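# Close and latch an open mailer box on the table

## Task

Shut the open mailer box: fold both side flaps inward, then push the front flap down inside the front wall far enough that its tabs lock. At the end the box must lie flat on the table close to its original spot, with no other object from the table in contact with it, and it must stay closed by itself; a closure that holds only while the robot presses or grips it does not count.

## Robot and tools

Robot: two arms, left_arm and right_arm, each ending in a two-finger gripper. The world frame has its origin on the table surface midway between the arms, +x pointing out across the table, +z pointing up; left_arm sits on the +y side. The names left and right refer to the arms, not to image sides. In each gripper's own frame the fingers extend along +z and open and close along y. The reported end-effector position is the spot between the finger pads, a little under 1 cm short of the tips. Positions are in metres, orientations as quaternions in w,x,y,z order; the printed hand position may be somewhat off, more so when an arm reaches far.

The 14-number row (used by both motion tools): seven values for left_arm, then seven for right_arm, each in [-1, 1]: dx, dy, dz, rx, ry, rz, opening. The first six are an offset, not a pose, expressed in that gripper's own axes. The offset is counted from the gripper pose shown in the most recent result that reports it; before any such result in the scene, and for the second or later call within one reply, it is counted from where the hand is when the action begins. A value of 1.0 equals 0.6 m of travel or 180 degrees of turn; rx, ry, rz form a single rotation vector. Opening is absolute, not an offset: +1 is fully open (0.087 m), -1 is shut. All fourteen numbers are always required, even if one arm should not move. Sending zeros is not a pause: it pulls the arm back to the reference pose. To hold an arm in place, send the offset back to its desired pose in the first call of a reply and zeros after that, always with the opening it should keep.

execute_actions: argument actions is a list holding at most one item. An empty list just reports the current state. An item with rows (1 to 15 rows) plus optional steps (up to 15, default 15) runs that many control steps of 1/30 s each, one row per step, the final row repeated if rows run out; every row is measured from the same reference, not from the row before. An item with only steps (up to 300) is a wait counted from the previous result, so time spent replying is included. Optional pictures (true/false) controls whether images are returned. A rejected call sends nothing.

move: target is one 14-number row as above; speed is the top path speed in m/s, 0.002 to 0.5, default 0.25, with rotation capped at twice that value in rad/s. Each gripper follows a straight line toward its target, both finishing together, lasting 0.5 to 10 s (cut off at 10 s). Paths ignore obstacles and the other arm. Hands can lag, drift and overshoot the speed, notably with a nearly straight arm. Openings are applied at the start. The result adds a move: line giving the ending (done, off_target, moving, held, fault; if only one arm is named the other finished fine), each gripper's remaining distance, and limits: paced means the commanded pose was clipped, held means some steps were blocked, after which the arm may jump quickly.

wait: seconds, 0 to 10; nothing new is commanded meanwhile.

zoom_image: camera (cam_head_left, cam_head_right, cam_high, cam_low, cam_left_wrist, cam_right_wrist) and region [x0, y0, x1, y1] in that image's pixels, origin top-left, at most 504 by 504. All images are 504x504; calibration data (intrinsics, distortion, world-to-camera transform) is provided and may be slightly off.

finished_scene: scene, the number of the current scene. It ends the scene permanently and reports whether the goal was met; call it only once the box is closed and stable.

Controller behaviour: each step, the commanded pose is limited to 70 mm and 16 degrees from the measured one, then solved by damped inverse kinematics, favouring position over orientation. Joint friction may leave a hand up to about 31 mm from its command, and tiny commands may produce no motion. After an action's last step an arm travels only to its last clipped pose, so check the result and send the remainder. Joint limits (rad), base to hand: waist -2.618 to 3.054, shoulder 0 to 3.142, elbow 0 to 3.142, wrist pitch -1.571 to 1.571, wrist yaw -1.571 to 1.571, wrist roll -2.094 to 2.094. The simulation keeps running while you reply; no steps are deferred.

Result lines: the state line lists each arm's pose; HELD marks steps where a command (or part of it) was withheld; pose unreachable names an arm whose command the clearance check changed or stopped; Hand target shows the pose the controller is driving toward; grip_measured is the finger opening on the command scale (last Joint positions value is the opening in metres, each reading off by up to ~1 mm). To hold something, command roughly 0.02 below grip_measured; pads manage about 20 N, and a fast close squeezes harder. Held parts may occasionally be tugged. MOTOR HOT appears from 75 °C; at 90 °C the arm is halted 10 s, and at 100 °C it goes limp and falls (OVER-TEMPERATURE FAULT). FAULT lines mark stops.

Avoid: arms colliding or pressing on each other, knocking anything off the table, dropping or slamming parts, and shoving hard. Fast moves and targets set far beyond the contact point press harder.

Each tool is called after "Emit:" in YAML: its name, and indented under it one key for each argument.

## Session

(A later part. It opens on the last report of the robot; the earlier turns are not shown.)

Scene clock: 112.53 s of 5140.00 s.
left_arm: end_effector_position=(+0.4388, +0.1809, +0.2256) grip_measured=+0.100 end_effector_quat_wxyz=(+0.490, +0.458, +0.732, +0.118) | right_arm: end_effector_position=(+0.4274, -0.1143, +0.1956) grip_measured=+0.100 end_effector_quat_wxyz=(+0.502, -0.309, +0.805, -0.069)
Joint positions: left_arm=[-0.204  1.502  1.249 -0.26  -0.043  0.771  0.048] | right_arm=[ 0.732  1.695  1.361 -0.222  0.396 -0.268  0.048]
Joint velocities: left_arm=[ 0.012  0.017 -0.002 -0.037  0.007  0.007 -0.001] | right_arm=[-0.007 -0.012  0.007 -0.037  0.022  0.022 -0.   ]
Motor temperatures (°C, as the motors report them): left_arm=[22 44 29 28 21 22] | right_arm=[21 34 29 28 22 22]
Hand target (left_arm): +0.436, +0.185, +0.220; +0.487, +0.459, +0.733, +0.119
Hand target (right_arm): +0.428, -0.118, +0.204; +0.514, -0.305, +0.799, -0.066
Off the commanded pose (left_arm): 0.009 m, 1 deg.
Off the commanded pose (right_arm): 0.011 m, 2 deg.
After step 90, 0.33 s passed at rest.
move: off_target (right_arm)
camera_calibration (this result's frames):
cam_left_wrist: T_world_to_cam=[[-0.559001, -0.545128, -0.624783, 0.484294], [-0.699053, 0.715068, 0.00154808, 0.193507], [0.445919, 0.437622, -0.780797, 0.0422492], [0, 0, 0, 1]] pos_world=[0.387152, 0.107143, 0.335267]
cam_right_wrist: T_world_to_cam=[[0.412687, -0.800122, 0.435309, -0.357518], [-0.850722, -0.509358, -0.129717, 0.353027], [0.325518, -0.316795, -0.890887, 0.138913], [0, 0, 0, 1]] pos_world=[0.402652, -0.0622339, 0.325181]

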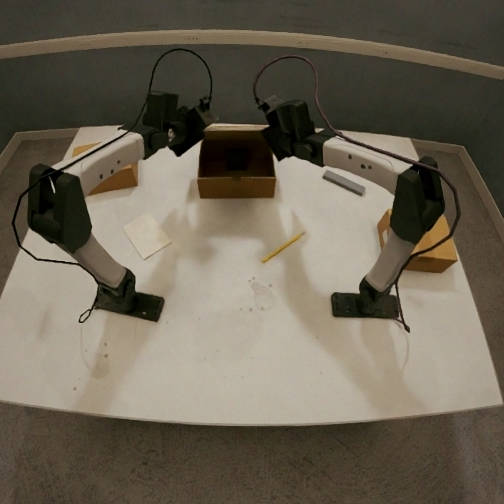

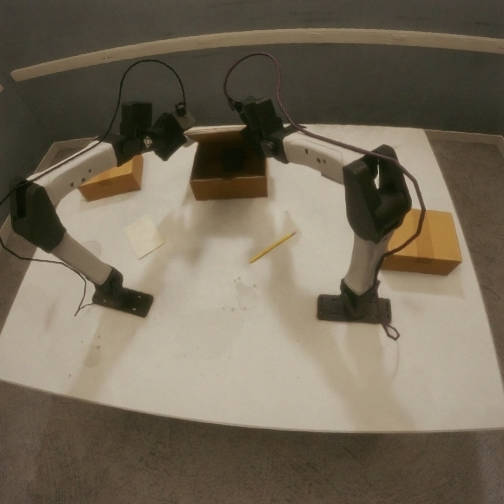

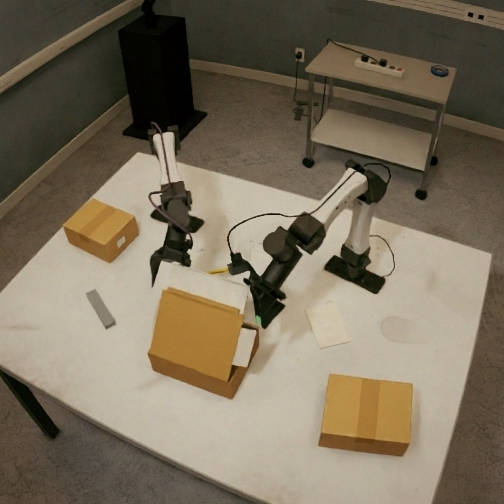

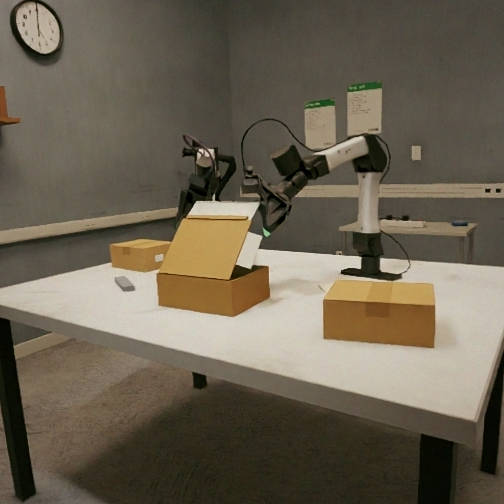

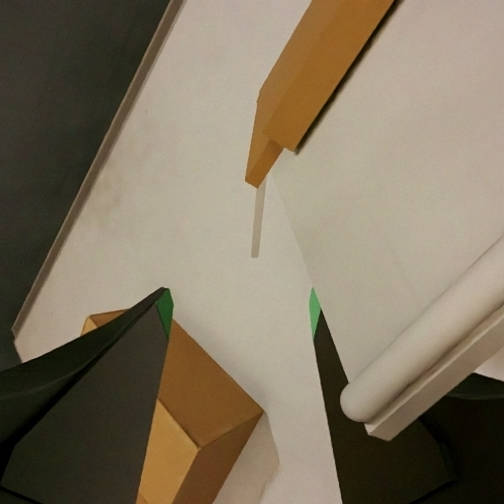

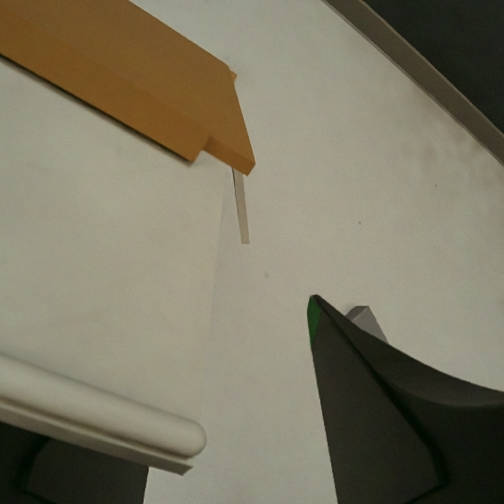

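Advance 5.5 cm, then close.

Emit:
move:
  target: [0,-0.008,0.095,0,0,0,0.1, 0,0,0.095,0,0,0,0.1]
  speed: 0.06

Emit:
move:
  target: [0,0,0,0,0,0,-1, 0,0,0,0,0,0,-1]

Scene clock: 115.50 s of 5140.00 s.
left_arm: end_effector_position=(+0.4785, +0.1668, +0.1960) grip_measured=+0.100 end_effector_quat_wxyz=(+0.489, +0.456, +0.734, +0.121) | right_arm: end_effector_position=(+0.4667, -0.1065, +0.1609) grip_measured=+0.100 end_effector_quat_wxyz=(+0.489, -0.311, +0.812, -0.072)
Joint positions: left_arm=[-0.204  1.672  1.304 -0.148 -0.051  0.769  0.048] | right_arm=[ 0.685  1.862  1.446 -0.162  0.358 -0.286  0.048]
Joint velocities: left_arm=[ 0.012  0.017  0.012  0.066 -0.051 -0.037 -0.   ] | right_arm=[-0.027  0.002 -0.002  0.037  0.037 -0.051 -0.001]
Motor temperatures (°C, as the motors report them): left_arm=[22 43 29 28 21 22] | right_arm=[21 33 29 28 22 22]
Hand target (left_arm): +0.483, +0.163, +0.194; +0.490, +0.458, +0.732, +0.118
Hand target (right_arm): +0.476, -0.103, +0.169; +0.502, -0.309, +0.805, -0.069
Off the commanded pose (left_arm): 0.006 m, 0 deg.
Off the commanded pose (right_arm): 0.012 m, 2 deg.
move: off_target (right_arm)
camera_calibration (this result's frames):
cam_left_wrist: T_world_to_cam=[[-0.554694, -0.548568, -0.62561, 0.479027], [-0.704954, 0.709247, 0.00313902, 0.234928], [0.44199, 0.442767, -0.78013, 0.00850904], [0, 0, 0, 1]] pos_world=[0.427566, 0.0923893, 0.305585]
cam_right_wrist: T_world_to_cam=[[0.419432, -0.796755, 0.435038, -0.35518], [-0.856626, -0.505993, -0.10081, 0.384347], [0.300447, -0.330382, -0.894751, 0.108545], [0, 0, 0, 1]] pos_world=[0.445604, -0.0526529, 0.290383]

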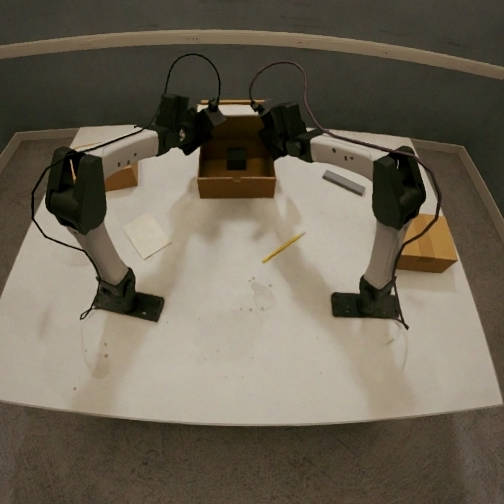

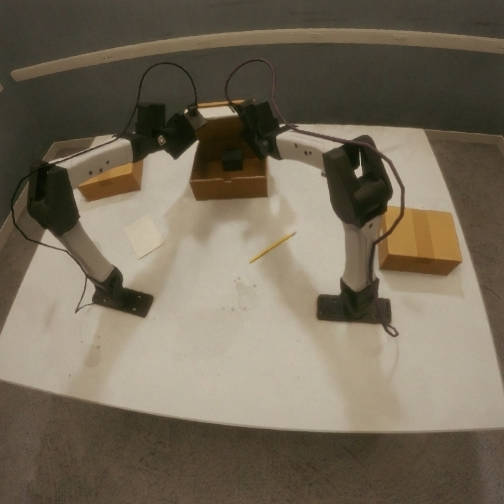

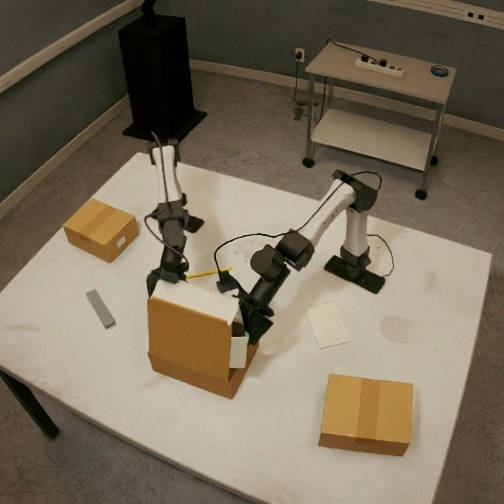

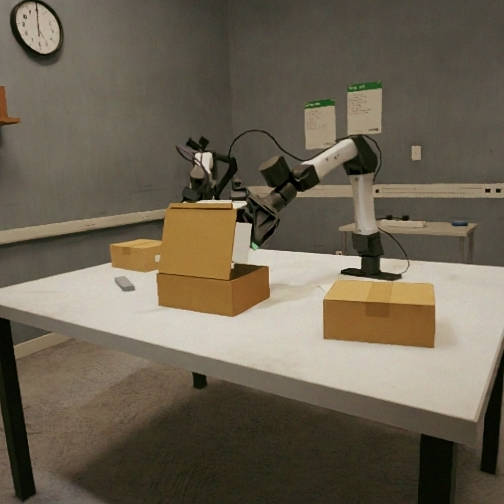

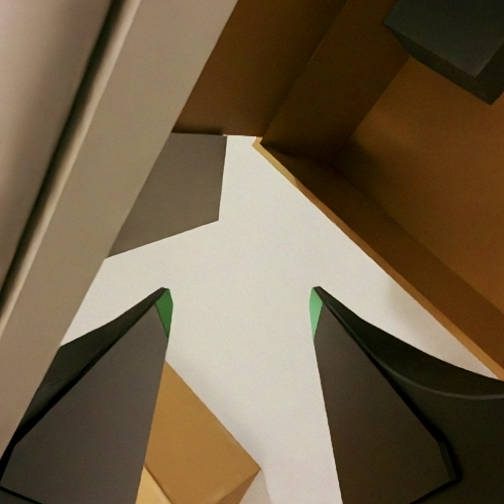

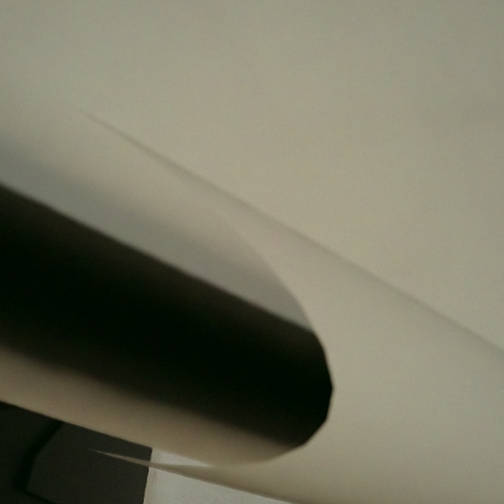

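Scene clock: 116.00 s of 5140.00 s.
left_arm: end_effector_position=(+0.4818, +0.1692, +0.2066) grip_measured=-0.935 end_effector_quat_wxyz=(+0.503, +0.448, +0.727, +0.129) | right_arm: end_effector_position=(+0.4667, -0.1065, +0.1609) grip_measured=-0.985 end_effector_quat_wxyz=(+0.489, -0.311, +0.812, -0.072)
Joint positions: left_arm=[-0.201  1.661  1.305 -0.123 -0.059  0.772  0.003] | right_arm=[ 0.685  1.862  1.446 -0.162  0.358 -0.286  0.001]
Joint velocities: left_arm=[ 0.002 -0.022 -0.012  0.022 -0.007  0.022 -0.   ] | right_arm=[ 0.007  0.012 -0.012 -0.095 -0.007 -0.007 -0.   ]
Motor temperatures (°C, as the motors report them): left_arm=[22 43 29 28 21 22] | right_arm=[21 34 29 28 22 22]
Hand target (left_arm): +0.478, +0.167, +0.196; +0.490, +0.455, +0.734, +0.121
Hand target (right_arm): +0.467, -0.107, +0.161; +0.489, -0.311, +0.812, -0.072
Off the commanded pose (left_arm): 0.011 m, 2 deg.
Off the commanded pose (right_arm): 0.000 m, 0 deg.
move: off_target (left_arm)
camera_calibration (this result's frames):
cam_left_wrist: T_world_to_cam=[[-0.526959, -0.557688, -0.641325, 0.480248], [-0.711288, 0.702407, -0.0263584, 0.245782], [0.465171, 0.442277, -0.766816, 0.000413638], [0, 0, 0, 1]] pos_world=[0.427701, 0.0950064, 0.314791]
cam_right_wrist: T_world_to_cam=[[0.419432, -0.796755, 0.435038, -0.35518], [-0.856626, -0.505993, -0.10081, 0.384347], [0.300447, -0.330382, -0.894751, 0.108545], [0, 0, 0, 1]] pos_world=[0.445604, -0.0526529, 0.290383]

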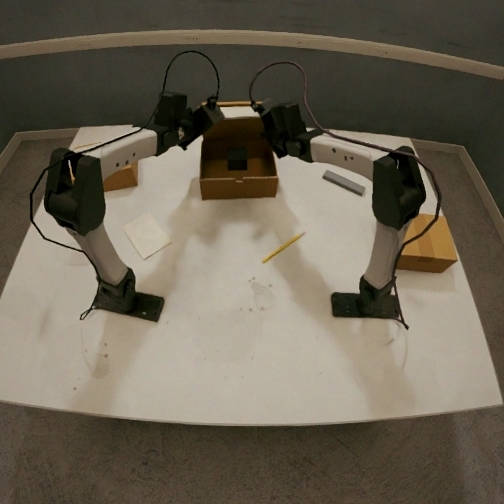

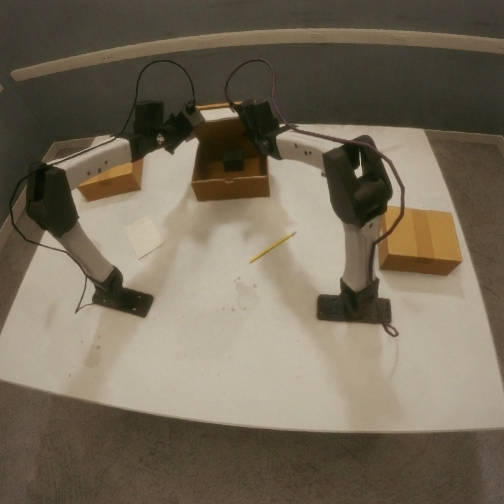

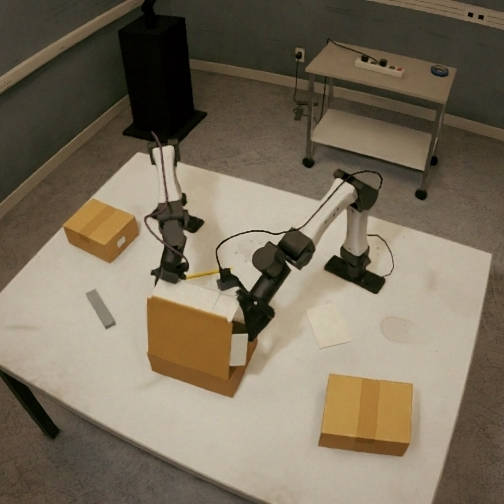

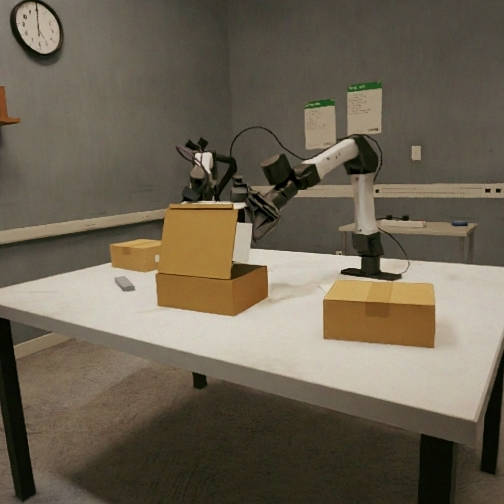

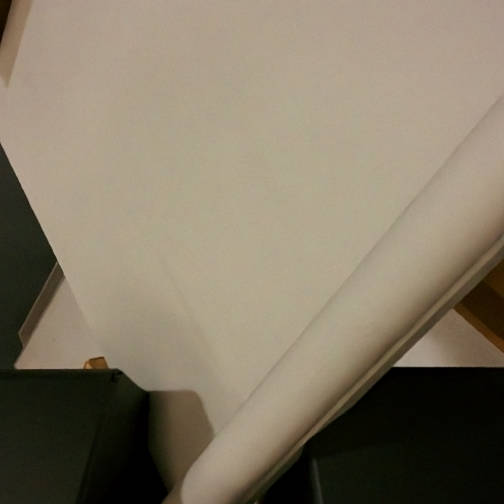

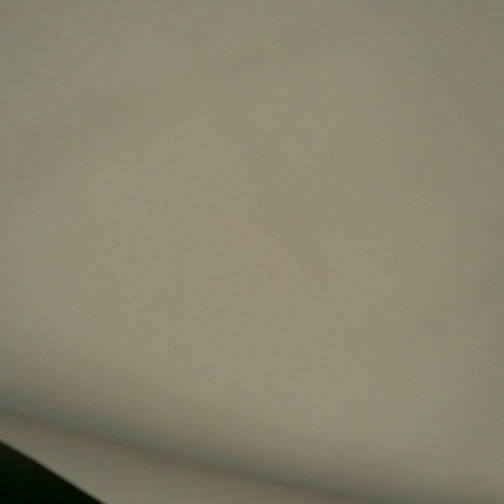

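Emit:
move:
  target: [0,0,0,0,0,0,-1, 0.08,0,-0.2,0,0,0,0.38]
  speed: 0.1

Scene clock: 122.87 s of 5140.00 s.
left_arm: end_effector_position=(+0.4844, +0.1697, +0.2172) grip_measured=-0.980 end_effector_quat_wxyz=(+0.517, +0.443, +0.720, +0.136) | right_arm: end_effector_position=(+0.3567, -0.1523, +0.1858) grip_measured=+0.380 end_effector_quat_wxyz=(+0.492, -0.312, +0.809, -0.071)
Joint positions: left_arm=[-0.201  1.65   1.305 -0.098 -0.067  0.776  0.001] | right_arm=[ 0.785  1.413  1.065 -0.244  0.439 -0.233  0.06 ]
Joint velocities: left_arm=[ 0.007 -0.002  0.007  0.066 -0.066  0.007 -0.001] | right_arm=[ 0.002 -0.007 -0.017 -0.007  0.051 -0.081 -0.   ]
Motor temperatures (°C, as the motors report them): left_arm=[22 41 30 29 21 22] | right_arm=[21 34 29 28 22 22]
Hand target (left_arm): +0.482, +0.169, +0.207; +0.503, +0.448, +0.727, +0.129
Hand target (right_arm): +0.350, -0.156, +0.184; +0.489, -0.311, +0.812, -0.072
Off the commanded pose (left_arm): 0.011 m, 2 deg.
Off the commanded pose (right_arm): 0.008 m, 1 deg.
After step 90, 2.13 s passed at rest.
move: off_target (left_arm)
camera_calibration (this result's frames):
cam_left_wrist: T_world_to_cam=[[-0.501164, -0.564462, -0.655909, 0.48044], [-0.713173, 0.698717, -0.0563833, 0.255649], [0.490121, 0.43952, -0.752731, -0.00762178], [0, 0, 0, 1]] pos_world=[0.426837, 0.0959134, 0.323802]
cam_right_wrist: T_world_to_cam=[[0.420058, -0.795623, 0.436503, -0.356691], [-0.853485, -0.509818, -0.107927, 0.269058], [0.308406, -0.327213, -0.893206, 0.146125], [0, 0, 0, 1]] pos_world=[0.334402, -0.0988068, 0.315254]

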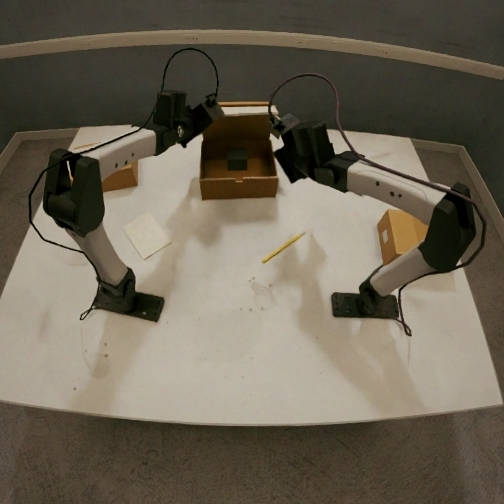

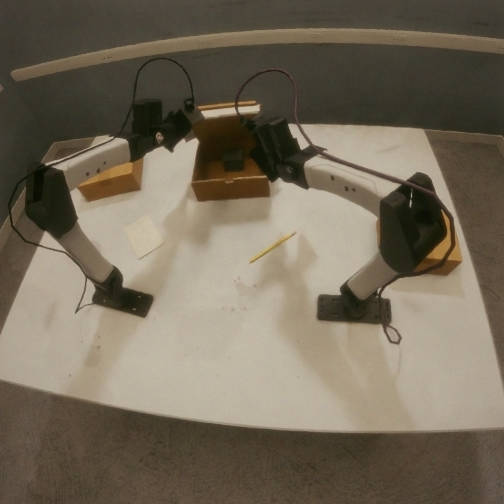

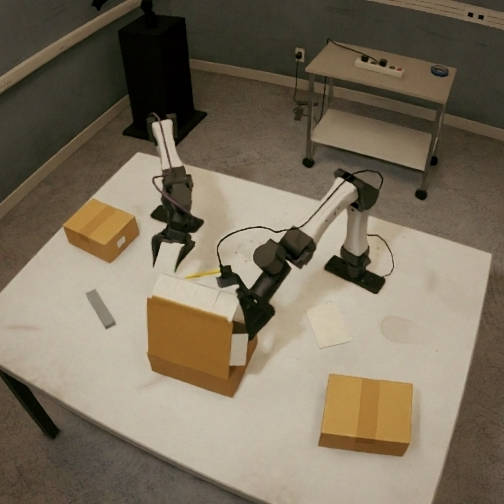

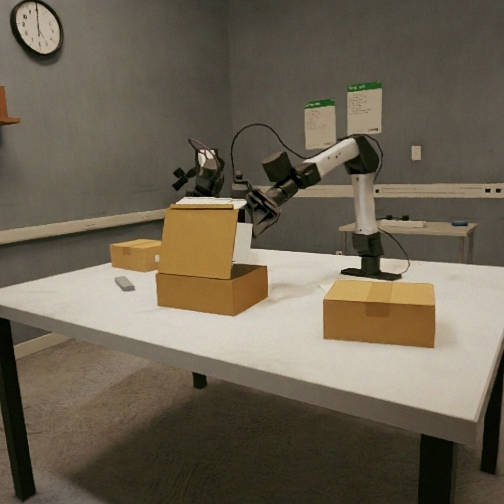

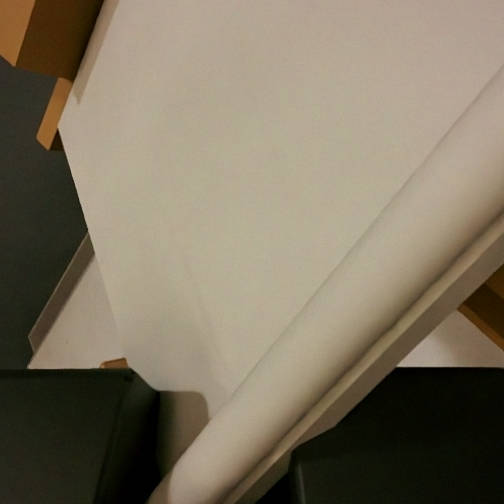

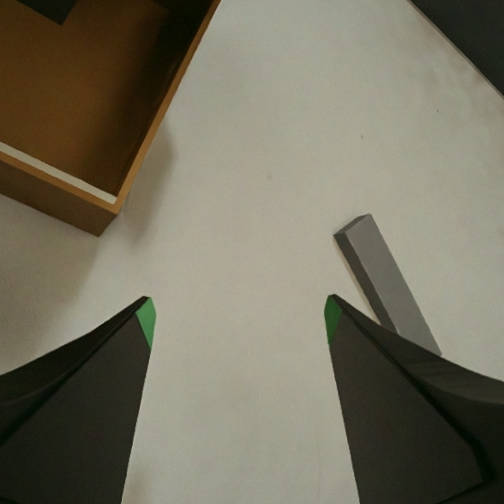

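Emit:
move:
  target: [0,0,0,0,0,0,-1, -0.094,-0.184,0.255,-0.278,-0.307,-0.08,0.38]
  speed: 0.2

Scene clock: 132.23 s of 5140.00 s.
left_arm: end_effector_position=(+0.4859, +0.1700, +0.2256) grip_measured=-1.000 end_effector_quat_wxyz=(+0.528, +0.438, +0.714, +0.140) | right_arm: end_effector_position=(+0.5475, -0.1757, +0.2070) grip_measured=+0.380 end_effector_quat_wxyz=(+0.620, -0.571, +0.408, +0.351)
Joint positions: left_arm=[-0.201  1.641  1.305 -0.08  -0.071  0.779  0.   ] | right_arm=[ 0.064  2.278  1.713  0.68  -1.446 -0.321  0.06 ]
Joint velocities: left_arm=[ 0.002 -0.007 -0.022 -0.095  0.037  0.022  0.   ] | right_arm=[ 0.002  0.046 -0.007  0.125 -0.007  0.095 -0.   ]
Motor temperatures (°C, as the motors report them): left_arm=[22 40 31 29 21 22] | right_arm=[21 33 30 29 22 22]
Hand target (left_arm): +0.484, +0.170, +0.217; +0.517, +0.442, +0.720, +0.136
Hand target (right_arm): +0.551, -0.179, +0.201; +0.620, -0.571, +0.408, +0.351
Off the commanded pose (left_arm): 0.009 m, 2 deg.
Off the commanded pose (right_arm): 0.011 m, 1 deg.
After step 90, 1.93 s passed at rest.
move: off_target (right_arm)
camera_calibration (this result's frames):
cam_left_wrist: T_world_to_cam=[[-0.481582, -0.569789, -0.665897, 0.480578], [-0.713463, 0.696146, -0.0796907, 0.262763], [0.508969, 0.436716, -0.741775, -0.0132914], [0, 0, 0, 1]] pos_world=[0.425674, 0.0967112, 0.331096]
cam_right_wrist: T_world_to_cam=[[0.896192, -0.121532, 0.426696, -0.604904], [0.181809, -0.77669, -0.603074, -0.088884], [0.404704, 0.618047, -0.673968, 0.16654], [0, 0, 0, 1]] pos_world=[0.490871, -0.24548, 0.316749]

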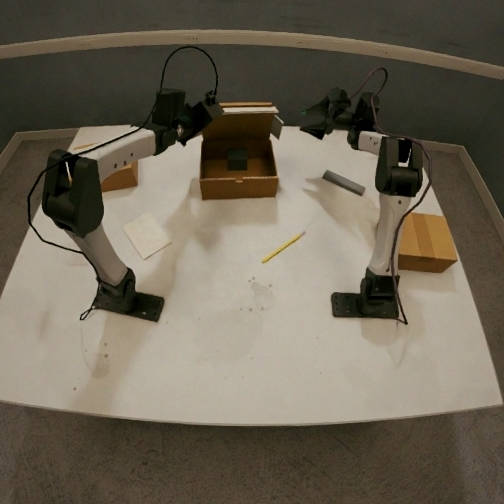

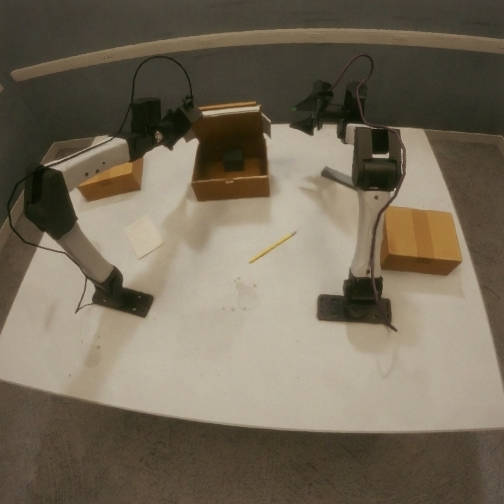

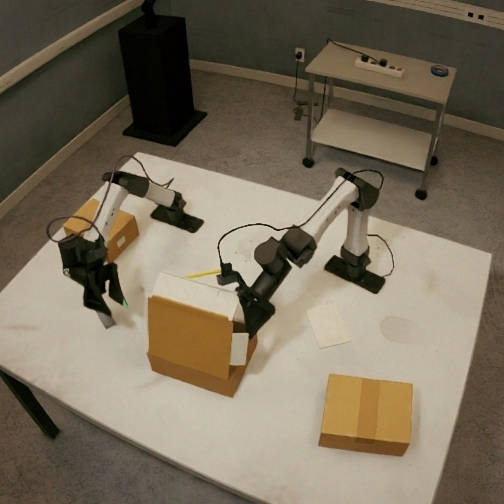

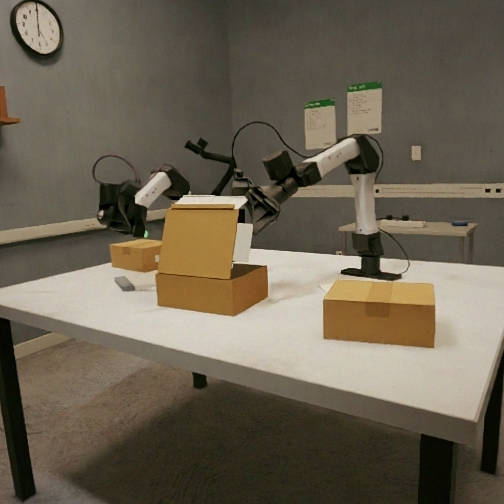

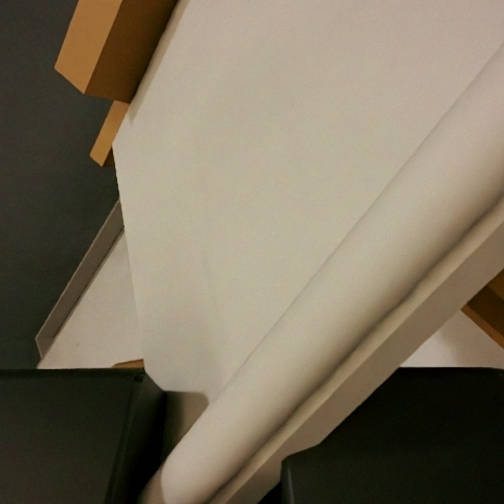

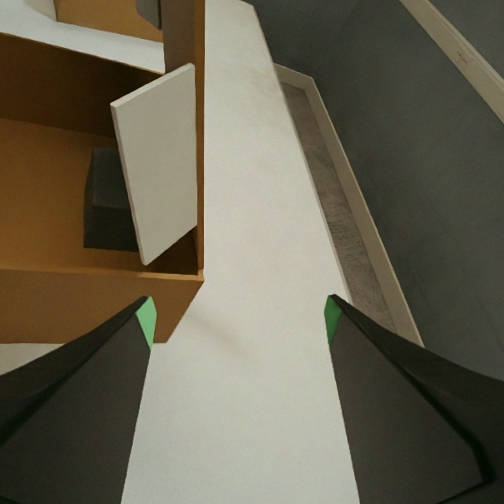

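Emit:
move:
  target: [0.015,0,0,0,0,0,-1, 0,0.035,0.1,0,0,0,0.38]
  speed: 0.06

Scene clock: 135.10 s of 5140.00 s.
left_arm: end_effector_position=(+0.4887, +0.1703, +0.2324) grip_measured=-1.000 end_effector_quat_wxyz=(+0.539, +0.438, +0.706, +0.142) | right_arm: end_effector_position=(+0.5392, -0.1149, +0.1881) grip_measured=+0.380 end_effector_quat_wxyz=(+0.616, -0.570, +0.411, +0.357)
Joint positions: left_arm=[-0.195  1.637  1.305 -0.058 -0.059  0.788  0.   ] | right_arm=[ 0.184  2.29   1.673  0.673 -1.332 -0.365  0.06 ]
Joint velocities: left_arm=[-0.012 -0.012  0.017  0.007  0.007 -0.066  0.   ] | right_arm=[-0.017  0.002  0.002 -0.037  0.037 -0.007 -0.   ]
Motor temperatures (°C, as the motors report them): left_arm=[22 40 31 30 21 22] | right_arm=[21 34 30 29 22 22]
Hand target (left_arm): +0.485, +0.177, +0.220; +0.528, +0.438, +0.714, +0.140
Hand target (right_arm): +0.535, -0.114, +0.199; +0.620, -0.571, +0.408, +0.351
Off the commanded pose (left_arm): 0.015 m, 2 deg.
Off the commanded pose (right_arm): 0.012 m, 1 deg.
move: off_target (left_arm, right_arm)
camera_calibration (this result's frames):
cam_left_wrist: T_world_to_cam=[[-0.469837, -0.568865, -0.675015, 0.482841], [-0.704891, 0.702082, -0.101044, 0.264877], [0.531397, 0.428338, -0.730852, -0.021861], [0, 0, 0, 1]] pos_world=[0.425183, 0.0980697, 0.336712]
cam_right_wrist: T_world_to_cam=[[0.903415, -0.115529, 0.41291, -0.582643], [0.178046, -0.774982, -0.606384, -0.0487503], [0.390052, 0.621334, -0.679561, 0.12891], [0, 0, 0, 1]] pos_world=[0.484767, -0.185189, 0.29862]

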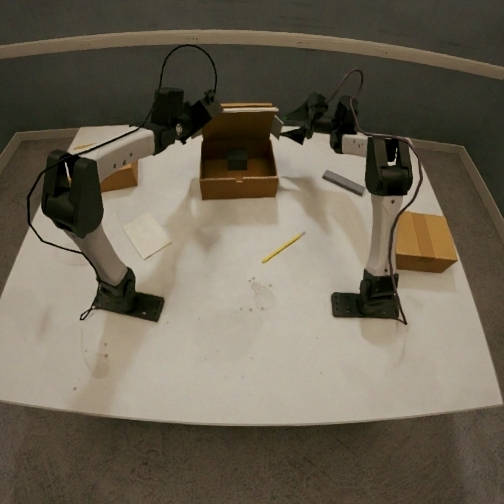

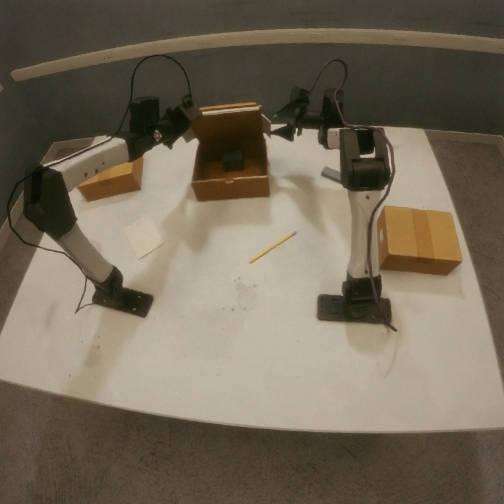

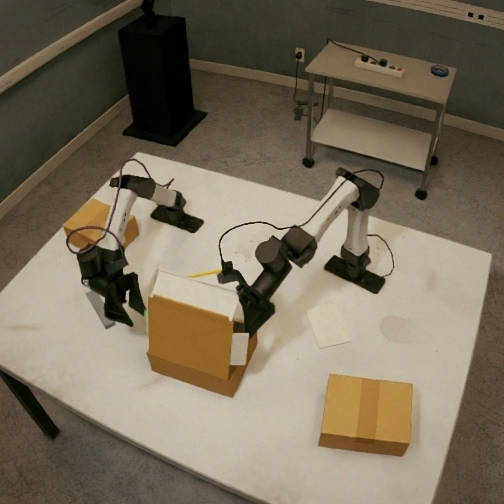

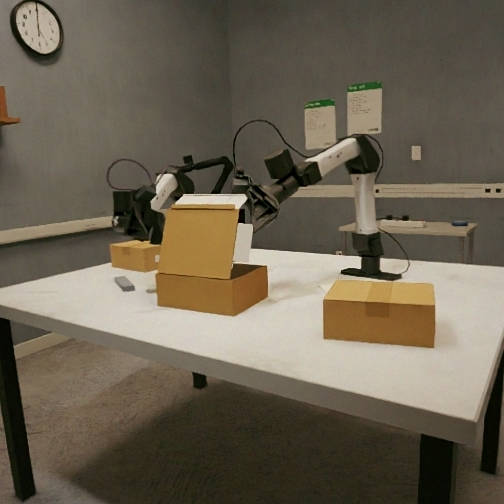

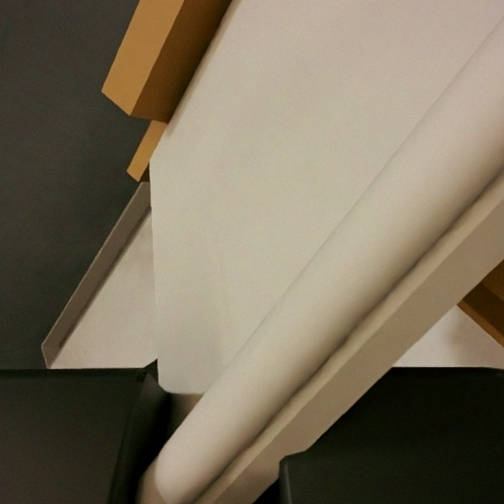

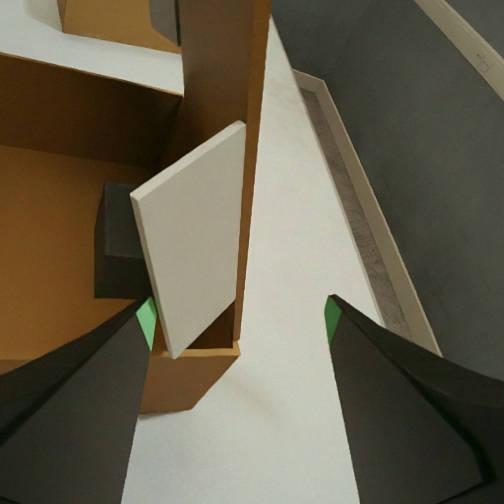

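Emit:
move:
  target: [0.02,0,0,0,0,0,-1, -0.07,0,-0.01,0,0,0,-0.08]
  speed: 0.06

Emit:
move:
  target: [0.02,0,0,0,0,0,-1, -0.01,0,0.11,0,0,0,-0.08]
  speed: 0.05

Scene clock: 138.03 s of 5140.00 s.
left_arm: end_effector_position=(+0.4905, +0.1695, +0.2321) grip_measured=-1.000 end_effector_quat_wxyz=(+0.545, +0.442, +0.698, +0.139) | right_arm: end_effector_position=(+0.5261, -0.1165, +0.2190) grip_measured=-0.080 end_effector_quat_wxyz=(+0.616, -0.571, +0.408, +0.357)
Joint positions: left_arm=[-0.188  1.637  1.291 -0.03  -0.038  0.799  0.   ] | right_arm=[ 0.184  2.201  1.651  0.611 -1.336 -0.366  0.04 ]
Joint velocities: left_arm=[-0.012  0.007  0.012 -0.007  0.081  0.022  0.   ] | right_arm=[-0.002 -0.002 -0.007  0.037  0.051  0.125 -0.001]
Motor temperatures (°C, as the motors report them): left_arm=[22 39 31 30 21 22] | right_arm=[21 35 30 28 22 22]
Hand target (left_arm): +0.488, +0.179, +0.225; +0.538, +0.438, +0.706, +0.142
Hand target (right_arm): +0.522, -0.120, +0.226; +0.616, -0.569, +0.411, +0.358
Off the commanded pose (left_arm): 0.013 m, 1 deg.
Off the commanded pose (right_arm): 0.009 m, 0 deg.
move: off_target (left_arm)
camera_calibration (this result's frames):
cam_left_wrist: T_world_to_cam=[[-0.470082, -0.562918, -0.679813, 0.48333], [-0.691406, 0.713606, -0.1128, 0.260836], [0.548616, 0.417002, -0.724658, -0.0306868], [0, 0, 0, 1]] pos_world=[0.424384, 0.0987372, 0.335759]
cam_right_wrist: T_world_to_cam=[[0.901675, -0.111824, 0.417705, -0.583441], [0.184504, -0.774143, -0.605525, -0.0324199], [0.391076, 0.623055, -0.677394, 0.15522], [0, 0, 0, 1]] pos_world=[0.471353, -0.187051, 0.32922]

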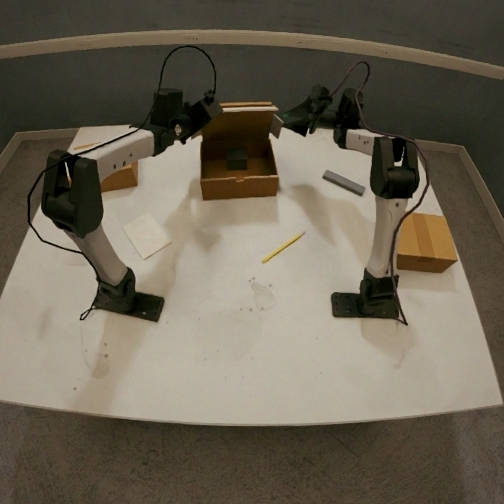

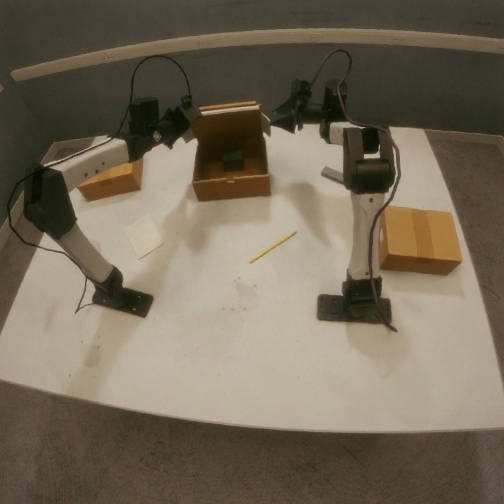

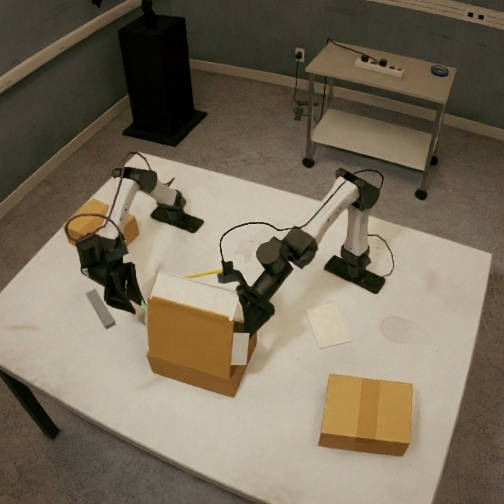

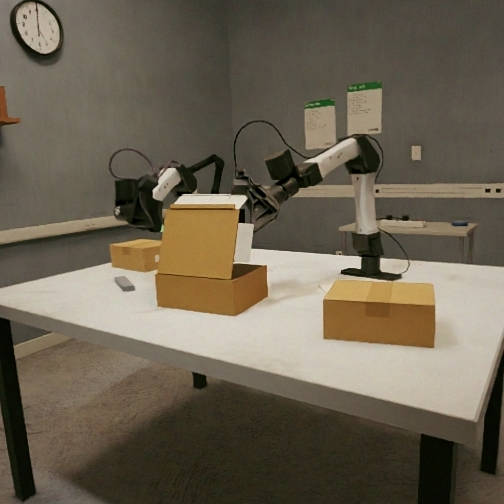

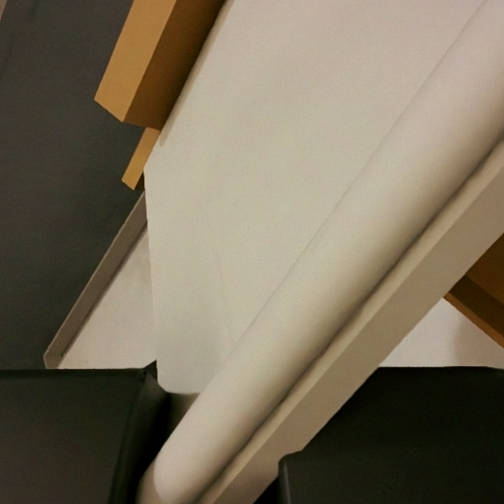

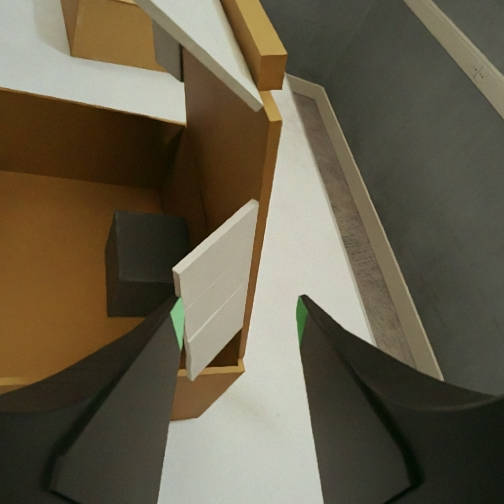

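Scene clock: 139.67 s of 5140.00 s.
left_arm: end_effector_position=(+0.4924, +0.1687, +0.2325) grip_measured=-1.000 end_effector_quat_wxyz=(+0.553, +0.445, +0.691, +0.136) | right_arm: end_effector_position=(+0.5262, -0.0538, +0.2254) grip_measured=-0.080 end_effector_quat_wxyz=(+0.614, -0.571, +0.408, +0.361)
Joint positions: left_arm=[-0.182  1.637  1.279 -0.002 -0.017  0.807  0.   ] | right_arm=[ 0.307  2.245  1.757  0.531 -1.219 -0.379  0.04 ]
Joint velocities: left_arm=[ 0.002  0.002  0.007  0.007 -0.022  0.022  0.   ] | right_arm=[-0.007 -0.002 -0.002 -0.037  0.051 -0.022  0.001]
Motor temperatures (°C, as the motors report them): left_arm=[22 39 31 30 21 22] | right_arm=[21 35 30 28 22 22]
Hand target (left_arm): +0.490, +0.179, +0.225; +0.545, +0.442, +0.698, +0.139
Hand target (right_arm): +0.530, -0.051, +0.225; +0.616, -0.572, +0.408, +0.357
Off the commanded pose (left_arm): 0.013 m, 1 deg.
Off the commanded pose (right_arm): 0.005 m, 1 deg.
move: off_target (left_arm)
camera_calibration (this result's frames):
cam_left_wrist: T_world_to_cam=[[-0.469432, -0.559308, -0.683234, 0.483794], [-0.678056, 0.723991, -0.126797, 0.257702], [0.565574, 0.403748, -0.719106, -0.0384654], [0, 0, 0, 1]] pos_world=[0.4236, 0.0995457, 0.33556]
cam_right_wrist: T_world_to_cam=[[0.905029, -0.107152, 0.411632, -0.579309], [0.184911, -0.772404, -0.607618, 0.0203612], [0.383054, 0.626027, -0.679235, 0.125317], [0, 0, 0, 1]] pos_world=[0.472523, -0.124799, 0.335953]

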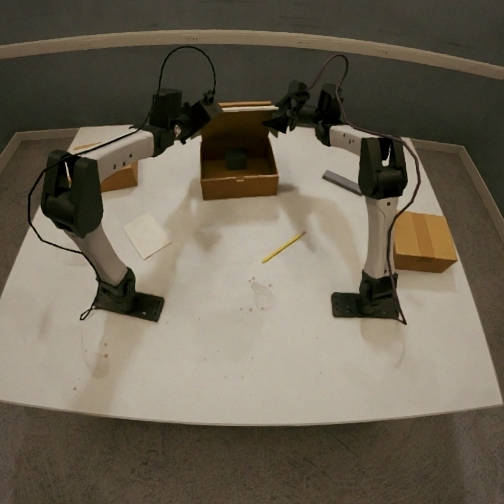

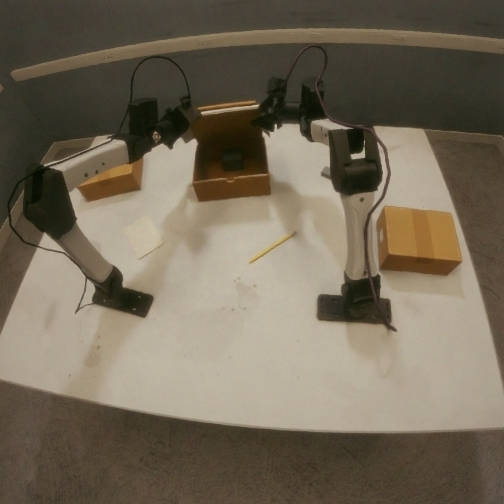

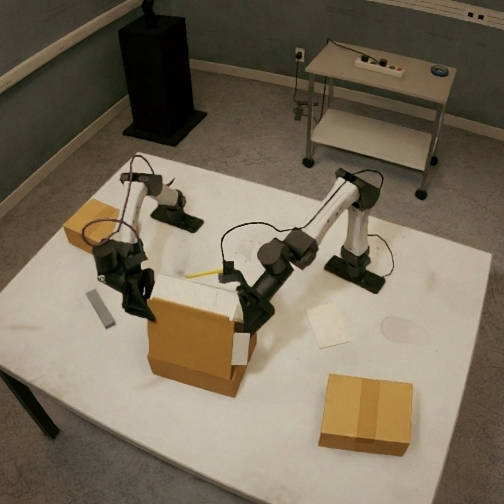

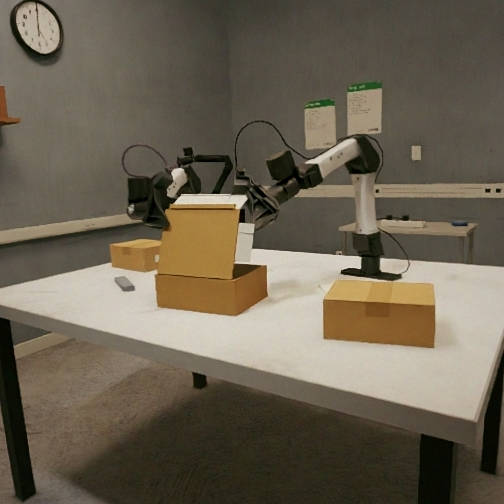

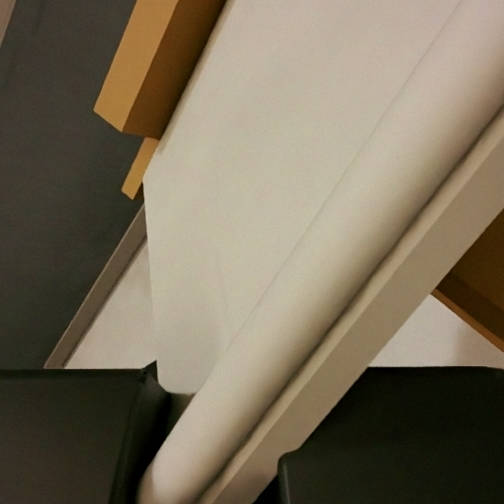

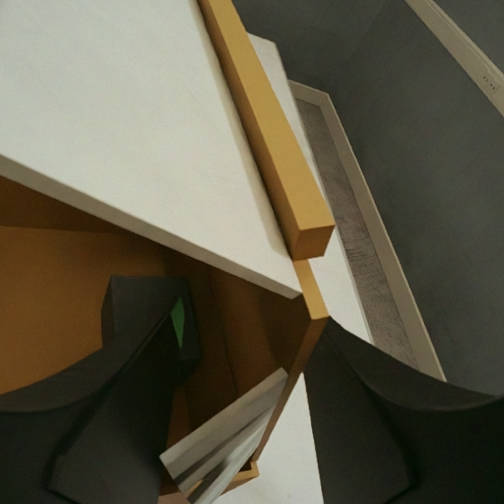

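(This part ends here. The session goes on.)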